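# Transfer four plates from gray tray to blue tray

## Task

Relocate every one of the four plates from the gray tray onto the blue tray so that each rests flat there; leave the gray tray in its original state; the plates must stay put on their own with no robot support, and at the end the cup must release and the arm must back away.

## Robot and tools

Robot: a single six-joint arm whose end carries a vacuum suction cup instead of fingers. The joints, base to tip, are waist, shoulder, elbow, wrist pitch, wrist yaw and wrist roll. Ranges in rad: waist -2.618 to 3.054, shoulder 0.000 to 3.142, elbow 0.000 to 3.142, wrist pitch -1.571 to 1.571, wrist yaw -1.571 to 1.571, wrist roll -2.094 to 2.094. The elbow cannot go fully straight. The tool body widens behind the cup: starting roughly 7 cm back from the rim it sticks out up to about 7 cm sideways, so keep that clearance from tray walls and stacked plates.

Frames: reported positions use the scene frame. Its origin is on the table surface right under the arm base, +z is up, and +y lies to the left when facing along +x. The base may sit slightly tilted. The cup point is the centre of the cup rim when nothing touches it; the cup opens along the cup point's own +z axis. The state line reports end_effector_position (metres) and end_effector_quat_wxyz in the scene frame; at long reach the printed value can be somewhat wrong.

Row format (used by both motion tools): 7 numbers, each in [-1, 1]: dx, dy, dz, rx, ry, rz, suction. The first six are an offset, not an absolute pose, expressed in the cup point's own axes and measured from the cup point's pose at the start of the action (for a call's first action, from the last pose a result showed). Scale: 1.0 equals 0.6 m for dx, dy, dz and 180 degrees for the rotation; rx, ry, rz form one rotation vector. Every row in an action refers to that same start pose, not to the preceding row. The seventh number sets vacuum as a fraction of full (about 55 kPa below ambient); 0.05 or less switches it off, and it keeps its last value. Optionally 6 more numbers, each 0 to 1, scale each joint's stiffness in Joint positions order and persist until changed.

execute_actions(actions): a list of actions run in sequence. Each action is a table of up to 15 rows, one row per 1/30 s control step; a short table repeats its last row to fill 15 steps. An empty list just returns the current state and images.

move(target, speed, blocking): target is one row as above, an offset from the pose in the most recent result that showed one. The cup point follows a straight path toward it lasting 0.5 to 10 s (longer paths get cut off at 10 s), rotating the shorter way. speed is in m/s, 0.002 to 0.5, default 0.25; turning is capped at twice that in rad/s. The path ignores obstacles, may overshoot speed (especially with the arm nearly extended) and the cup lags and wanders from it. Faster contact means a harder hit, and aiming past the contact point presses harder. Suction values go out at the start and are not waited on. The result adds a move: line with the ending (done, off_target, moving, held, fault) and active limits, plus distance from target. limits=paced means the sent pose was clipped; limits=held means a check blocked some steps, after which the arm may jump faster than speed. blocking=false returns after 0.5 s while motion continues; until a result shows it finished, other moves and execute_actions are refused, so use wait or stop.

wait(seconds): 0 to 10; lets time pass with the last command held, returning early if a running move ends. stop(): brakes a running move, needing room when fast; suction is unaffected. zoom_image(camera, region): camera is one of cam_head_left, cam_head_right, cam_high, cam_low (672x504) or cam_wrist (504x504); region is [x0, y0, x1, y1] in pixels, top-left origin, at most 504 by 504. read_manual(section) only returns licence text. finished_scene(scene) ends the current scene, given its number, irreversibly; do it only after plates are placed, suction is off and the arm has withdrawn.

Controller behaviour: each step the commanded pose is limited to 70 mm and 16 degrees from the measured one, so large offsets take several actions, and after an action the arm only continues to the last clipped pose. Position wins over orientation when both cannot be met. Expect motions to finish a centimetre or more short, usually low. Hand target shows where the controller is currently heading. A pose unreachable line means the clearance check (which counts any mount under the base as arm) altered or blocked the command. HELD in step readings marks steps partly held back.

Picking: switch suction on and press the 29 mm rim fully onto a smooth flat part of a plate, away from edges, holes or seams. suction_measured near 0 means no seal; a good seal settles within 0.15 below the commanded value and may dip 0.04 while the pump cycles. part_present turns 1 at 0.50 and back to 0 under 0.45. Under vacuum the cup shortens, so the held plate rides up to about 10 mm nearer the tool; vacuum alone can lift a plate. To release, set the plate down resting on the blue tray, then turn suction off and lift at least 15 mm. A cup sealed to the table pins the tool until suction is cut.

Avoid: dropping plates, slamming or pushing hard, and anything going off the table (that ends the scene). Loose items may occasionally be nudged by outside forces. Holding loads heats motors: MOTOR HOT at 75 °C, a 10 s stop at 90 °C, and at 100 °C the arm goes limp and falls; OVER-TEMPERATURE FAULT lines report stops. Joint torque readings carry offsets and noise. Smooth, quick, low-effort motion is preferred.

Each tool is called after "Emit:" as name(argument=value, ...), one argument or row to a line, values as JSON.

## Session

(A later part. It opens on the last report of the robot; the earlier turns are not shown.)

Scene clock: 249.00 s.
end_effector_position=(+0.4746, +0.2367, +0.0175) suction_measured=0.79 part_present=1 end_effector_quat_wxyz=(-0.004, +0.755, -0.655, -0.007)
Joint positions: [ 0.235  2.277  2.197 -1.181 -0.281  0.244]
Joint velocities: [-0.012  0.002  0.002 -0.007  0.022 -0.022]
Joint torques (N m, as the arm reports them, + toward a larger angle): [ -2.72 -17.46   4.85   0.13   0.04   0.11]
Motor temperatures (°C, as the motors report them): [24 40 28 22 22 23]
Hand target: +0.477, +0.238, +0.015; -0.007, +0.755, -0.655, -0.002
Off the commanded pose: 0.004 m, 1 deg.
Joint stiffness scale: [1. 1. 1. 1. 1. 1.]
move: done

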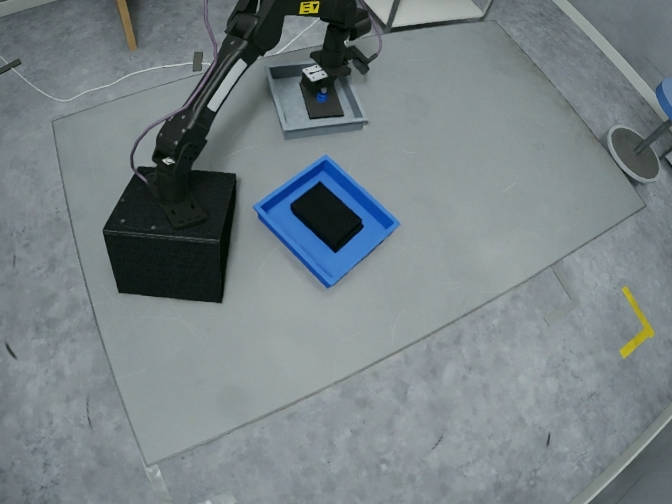

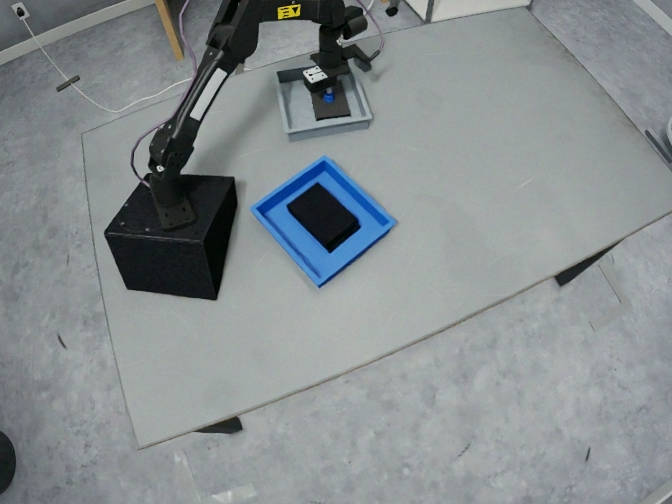

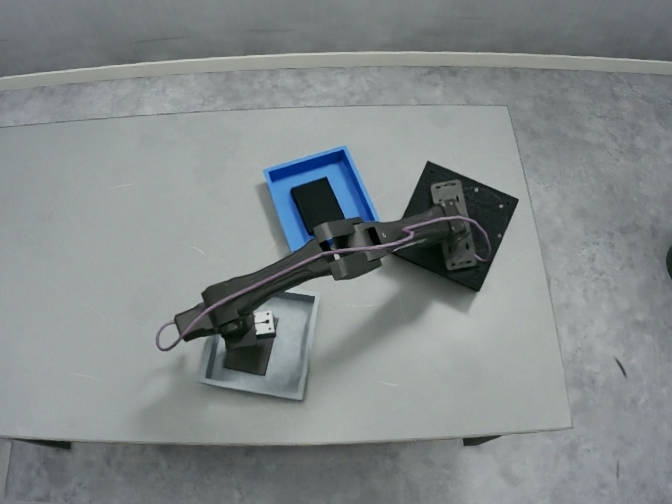

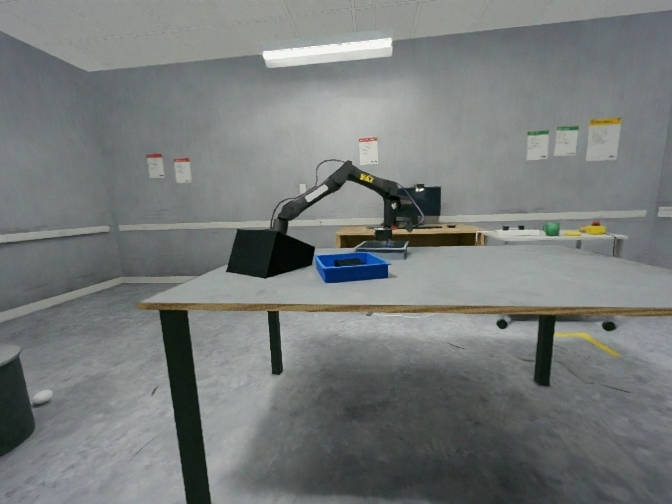

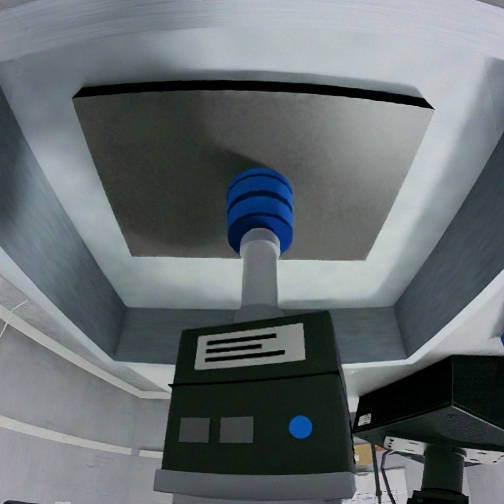

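Emit:
move(
  target=[0,0.01,-0.17,0.01,0,0,1],
  speed=0.08,
)

Scene clock: 257.17 s.
end_effector_position=(+0.4623, +0.2358, +0.1005) suction_measured=1.00 part_present=1 end_effector_quat_wxyz=(+0.003, +0.755, -0.655, -0.004)
Joint positions: [ 0.198  2.218  2.41  -1.474 -0.282  0.204]
Joint velocities: [ 0.002 -0.007 -0.022  0.037 -0.051 -0.037]
Joint torques (N m, as the arm reports them, + toward a larger angle): [ -4.4  -18.73   8.24  -0.17  -0.08  -0.06]
Motor temperatures (°C, as the motors report them): [24 41 28 22 22 23]
Hand target: +0.470, +0.236, +0.120; -0.016, +0.755, -0.655, +0.005
Off the commanded pose: 0.020 m, 2 deg.
Joint stiffness scale: [1. 1. 1. 1. 1. 1.]
move: off_target

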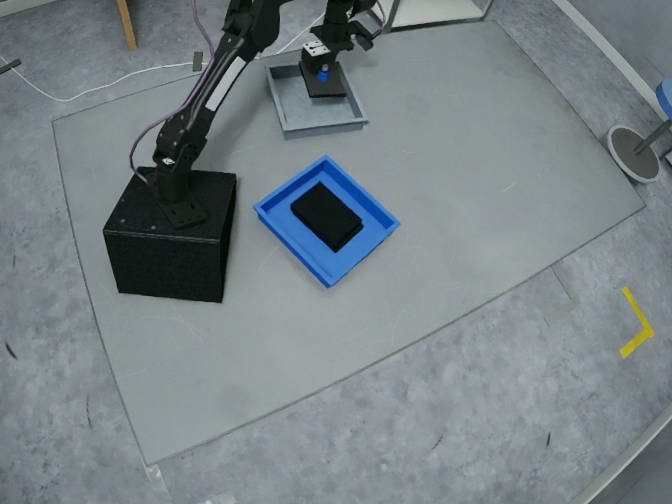

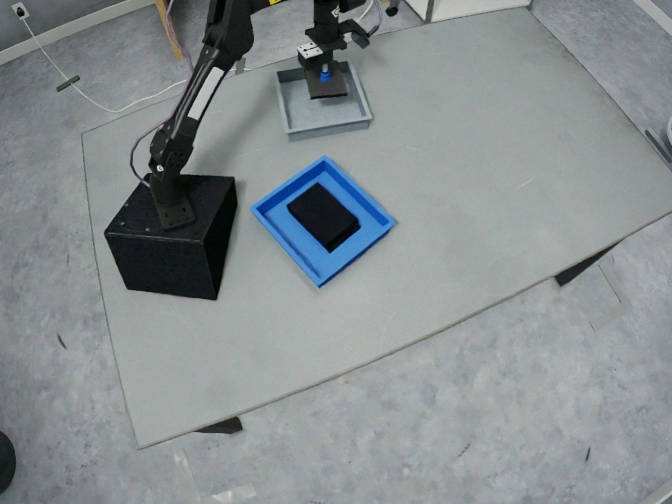

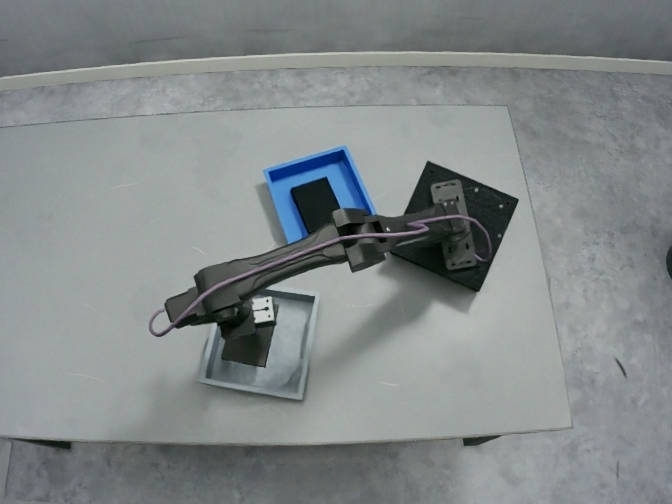

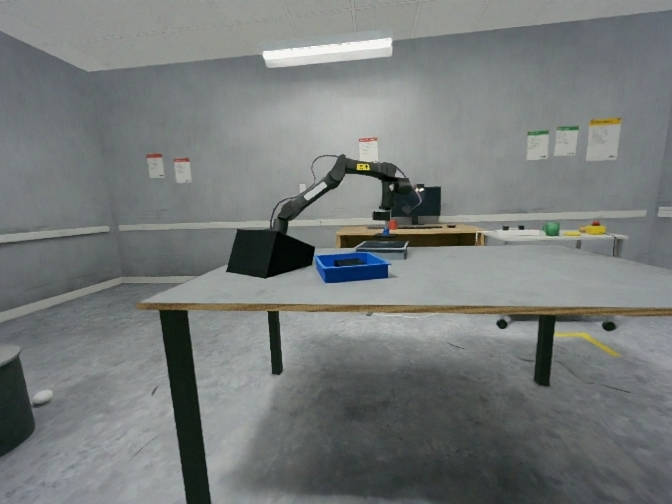

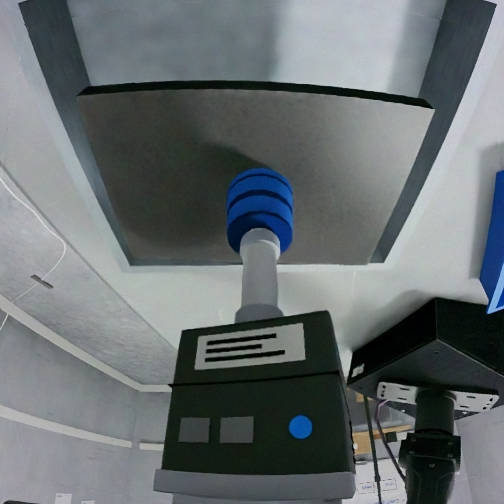

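Emit:
move(
  target=[0.55,0.29,-0.04,0.015,0,-0.175,1],
  speed=0.2,
)

Scene clock: 265.70 s.
end_effector_position=(+0.3321, -0.1210, +0.1276) suction_measured=1.00 part_present=1 end_effector_quat_wxyz=(+0.006, +0.904, -0.427, +0.007)
Joint positions: [-0.74   1.903  1.45  -1.159 -0.392 -1.325]
Joint velocities: [ 0.002  0.007  0.007 -0.051  0.007  0.037]
Joint torques (N m, as the arm reports them, + toward a larger angle): [ -3.98 -10.82   6.95  -0.03  -0.1   -0.06]
Motor temperatures (°C, as the motors report them): [24 42 29 22 22 23]
Hand target: +0.338, -0.121, +0.134; -0.001, +0.906, -0.423, +0.018
Off the commanded pose: 0.008 m, 3 deg.
Joint stiffness scale: [1. 1. 1. 1. 1. 1.]
move: off_target

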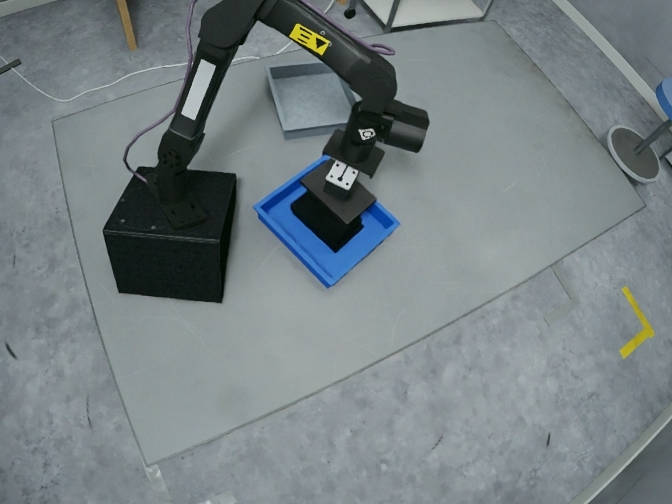

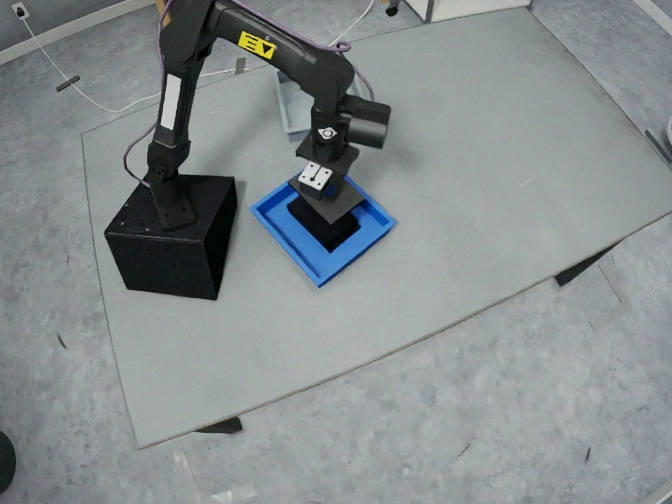

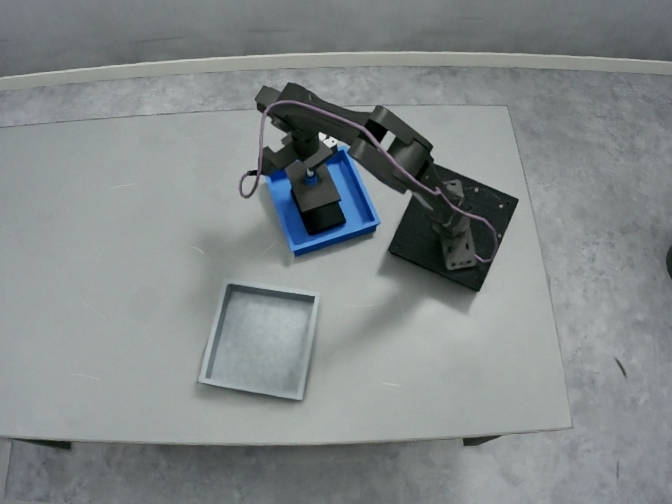

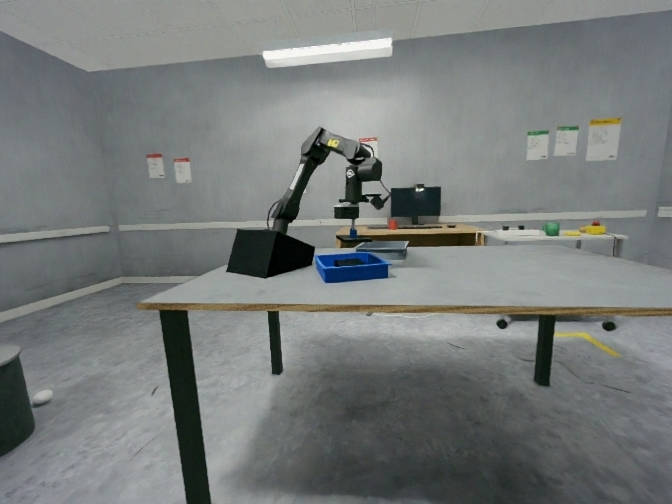

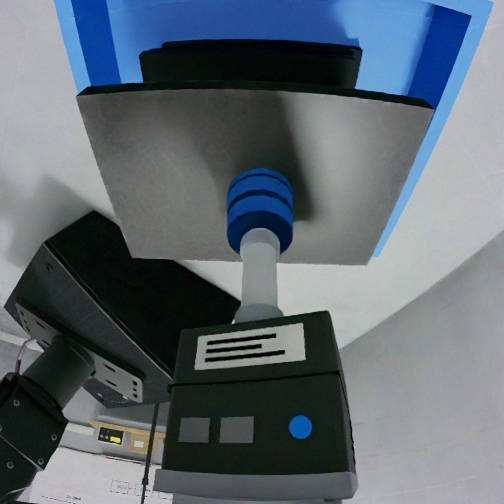

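Emit:
move(
  target=[-0.014,0,0.108,0,-0.006,0,1],
  speed=0.1,
)

Scene clock: 282.80 s.
end_effector_position=(+0.3252, -0.1157, +0.0632) suction_measured=1.00 part_present=1 end_effector_quat_wxyz=(+0.005, +0.906, -0.424, -0.006)
Joint positions: [-0.664  1.954  1.277 -0.931 -0.393 -1.261]
Joint velocities: [ 0.002 -0.002 -0.022 -0.007 -0.037 -0.022]
Joint torques (N m, as the arm reports them, + toward a larger angle): [ -3.47 -11.12   4.46   0.14  -0.04   0.14]
Motor temperatures (°C, as the motors report them): [24 39 29 22 22 23]
Hand target: +0.327, -0.115, +0.063; +0.000, +0.904, -0.427, -0.002
Off the commanded pose: 0.002 m, 1 deg.
Joint stiffness scale: [1. 1. 1. 1. 1. 1.]
move: done

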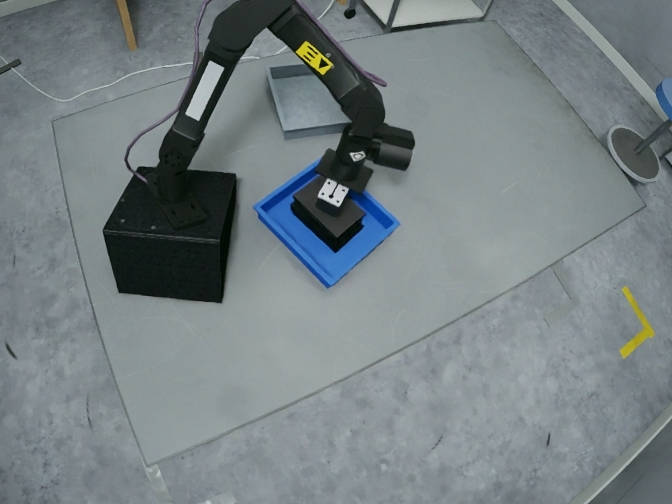

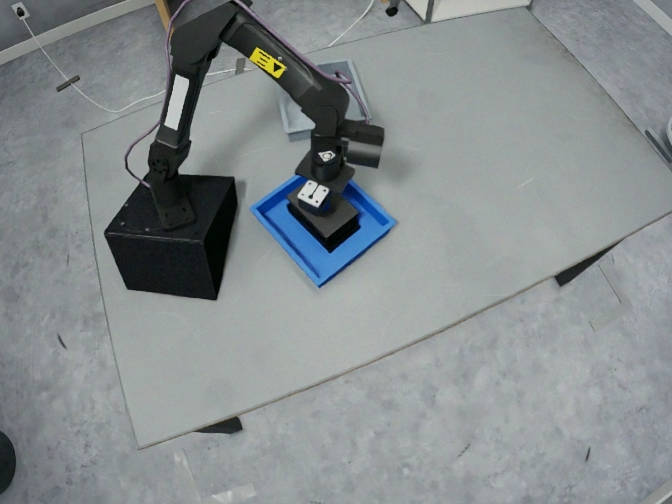

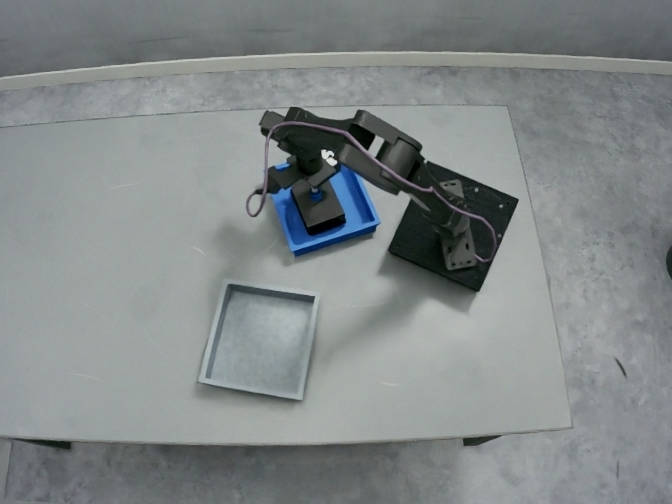

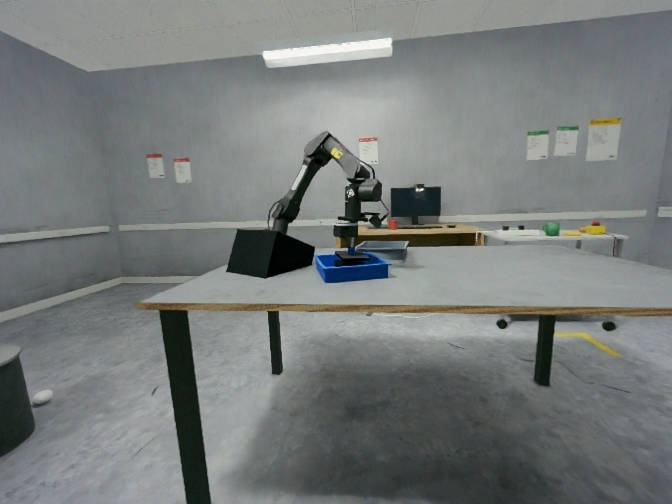

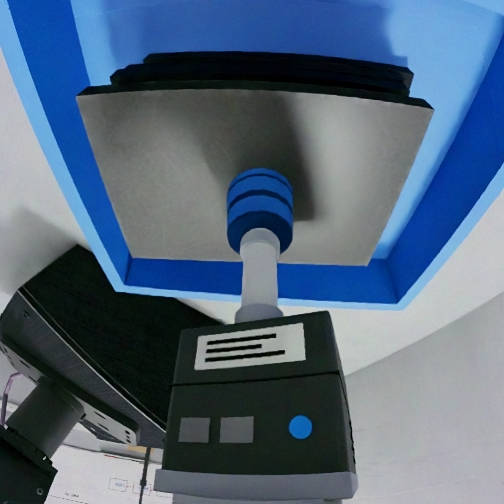

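Emit:
move(
  target=[0.008,-0.008,0.045,0,0,0,1],
  speed=0.04,
)

Emit:
execute_actions(
  actions=[
    [[0,0,0,0,0,0,0]],
  ],
)

Emit:
move(
  target=[0,0,-0.17,0,0,0,0],
)

Scene clock: 291.10 s.
end_effector_position=(+0.3317, -0.1158, +0.0434) suction_measured=0.99 part_present=1 end_effector_quat_wxyz=(+0.006, +0.906, -0.422, -0.007)
Joint positions: [-0.632  2.     1.268 -0.865 -0.392 -1.231]
Joint velocities: [-0.002 -0.007  0.002 -0.007 -0.095  0.022]
Joint torques (N m, as the arm reports them, + toward a larger angle): [ -3.09 -10.29   3.74   0.26   0.06   0.13]
Motor temperatures (°C, as the motors report them): [24 38 28 22 22 23]
Hand target: +0.331, -0.116, +0.036; +0.004, +0.906, -0.424, -0.007
Off the commanded pose: 0.007 m, 0 deg.
Joint stiffness scale: [1. 1. 1. 1. 1. 1.]
move: done

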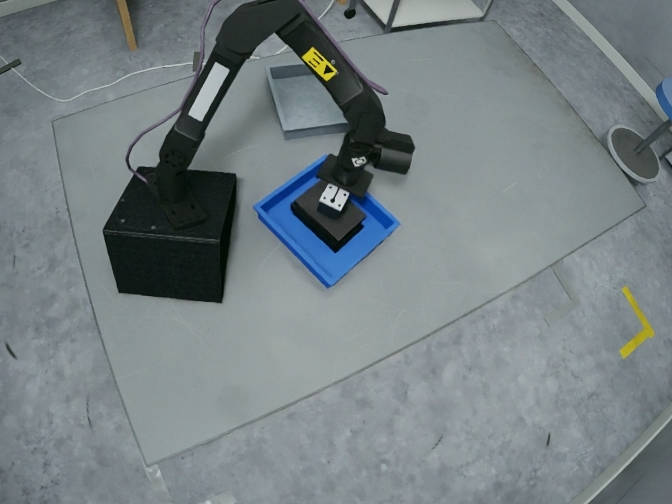

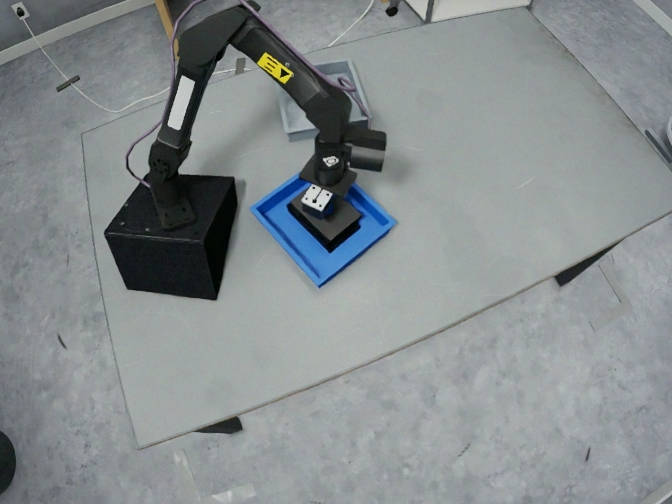

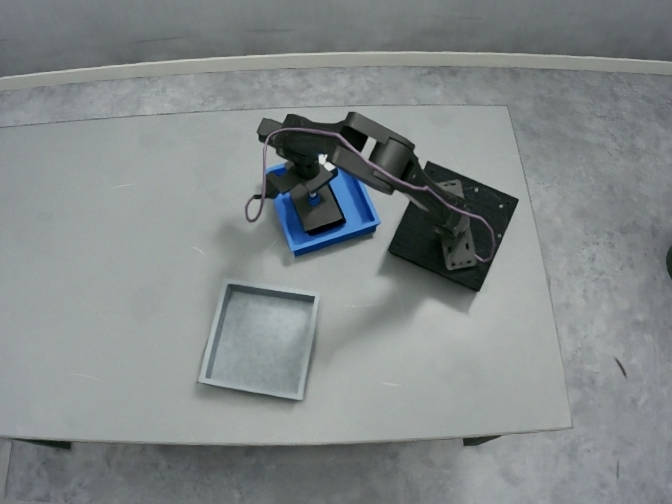

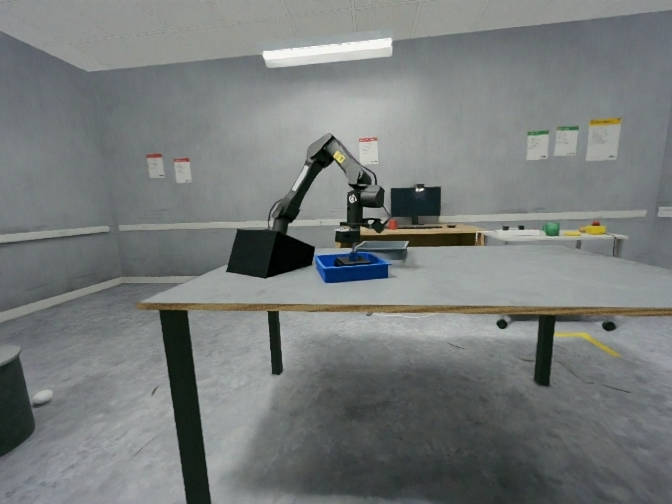

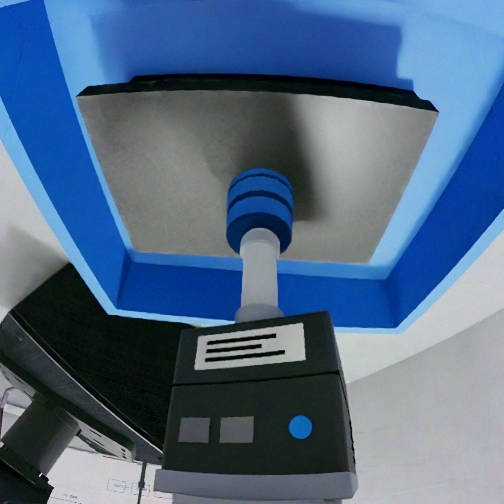

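Scene clock: 291.60 s.
end_effector_position=(+0.3313, -0.1155, +0.0446) suction_measured=0.00 part_present=0 end_effector_quat_wxyz=(+0.007, +0.906, -0.422, -0.007)
Joint positions: [-0.632  1.996  1.268 -0.869 -0.39  -1.231]
Joint velocities: [ 0.022  0.007  0.002 -0.007  0.007  0.007]
Joint torques (N m, as the arm reports them, + toward a larger angle): [ -3.27 -10.6    5.12   0.     0.06   0.03]
Motor temperatures (°C, as the motors report them): [24 38 28 22 22 23]
Hand target: +0.332, -0.116, +0.043; +0.006, +0.906, -0.422, -0.007
Off the commanded pose: 0.001 m, 0 deg.
Joint stiffness scale: [1. 1. 1. 1. 1. 1.]
Step readings (end_effector_position):
0: (+0.3317, -0.1158, +0.0434)
1: (+0.3315, -0.1157, +0.0434)
2: (+0.3314, -0.1155, +0.0440)
4: (+0.3313, -0.1155, +0.0446)
8: (+0.3313, -0.1155, +0.0446)
15: end_effector_position above

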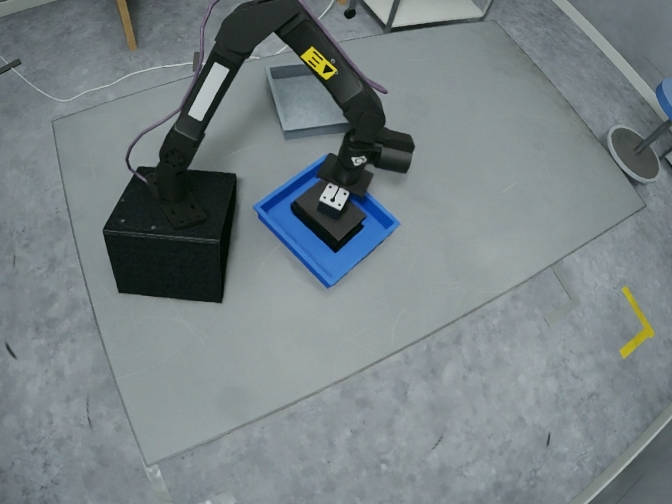

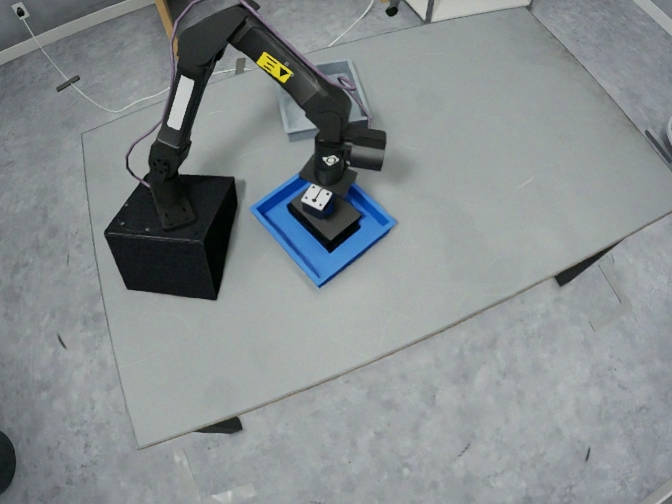

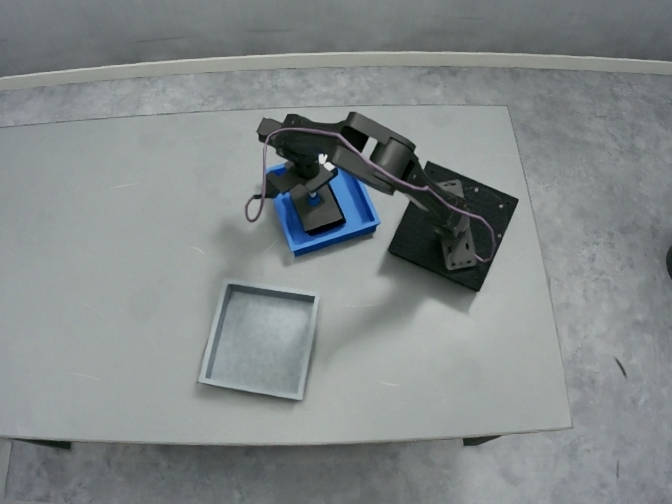

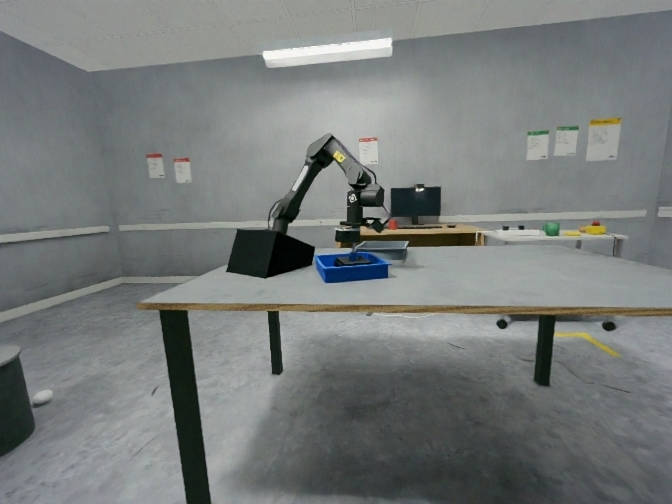

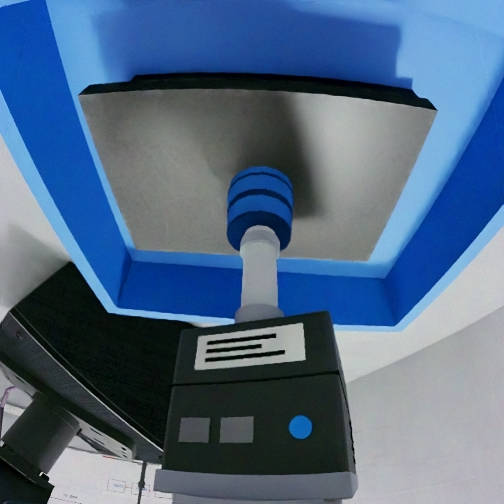

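Scene clock: 292.80 s.
end_effector_position=(+0.3333, -0.1109, +0.1398) suction_measured=0.00 part_present=0 end_effector_quat_wxyz=(+0.006, +0.907, -0.421, -0.012)
Joint positions: [-0.725  1.917  1.53  -1.258 -0.385 -1.337]
Joint velocities: [ 0.027  0.012 -0.007 -0.081  0.007 -0.037]
Joint torques (N m, as the arm reports them, + toward a larger angle): [ -4.4  -10.63   7.38  -0.13   0.12  -0.05]
Motor temperatures (°C, as the motors report them): [24 38 28 22 22 23]
Hand target: +0.334, -0.116, +0.147; +0.009, +0.906, -0.423, -0.007
Off the commanded pose: 0.008 m, 1 deg.
Joint stiffness scale: [1. 1. 1. 1. 1. 1.]
move: done

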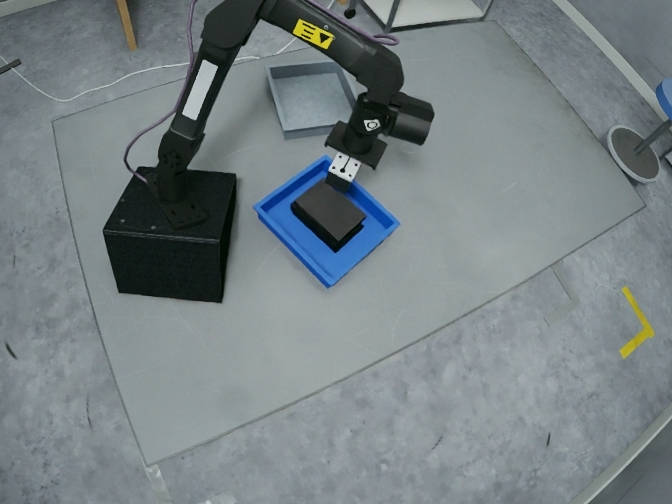

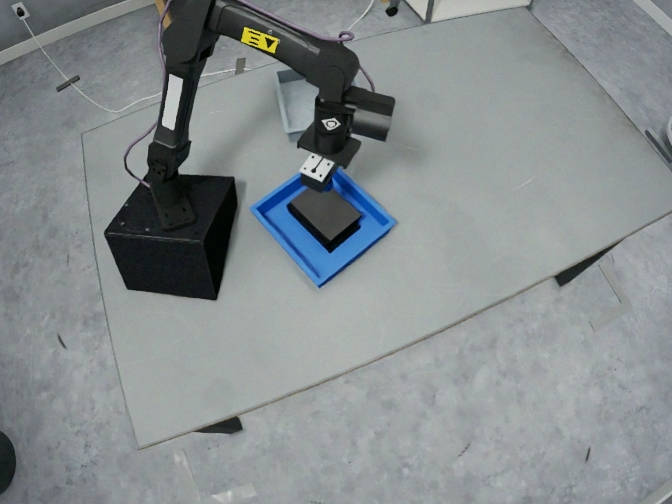

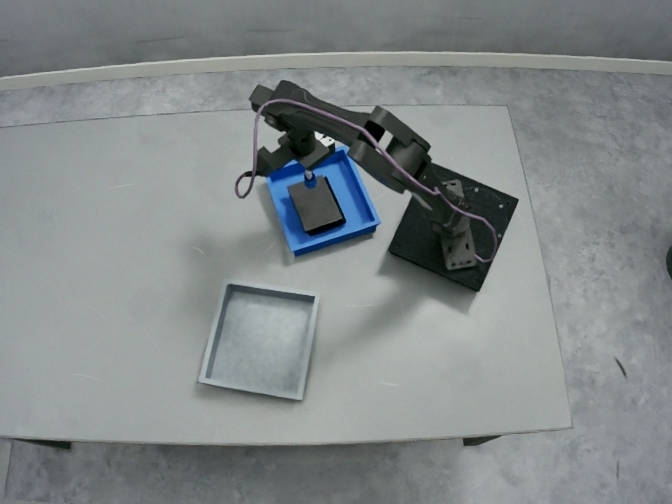

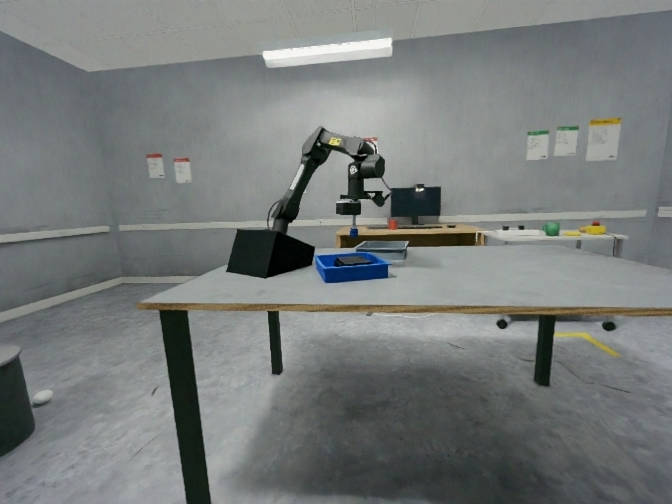

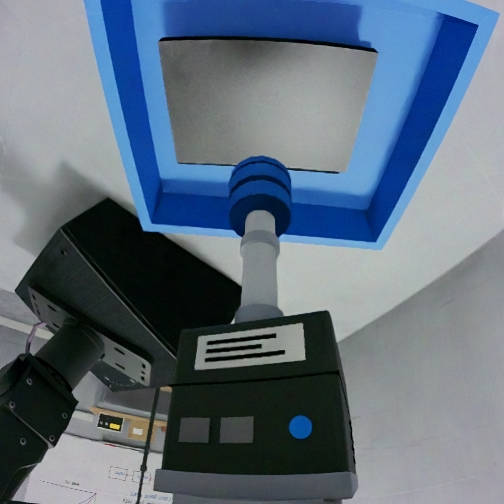

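Emit:
finished_scene(
  scene=2,
)

The scene is finished: the task was done.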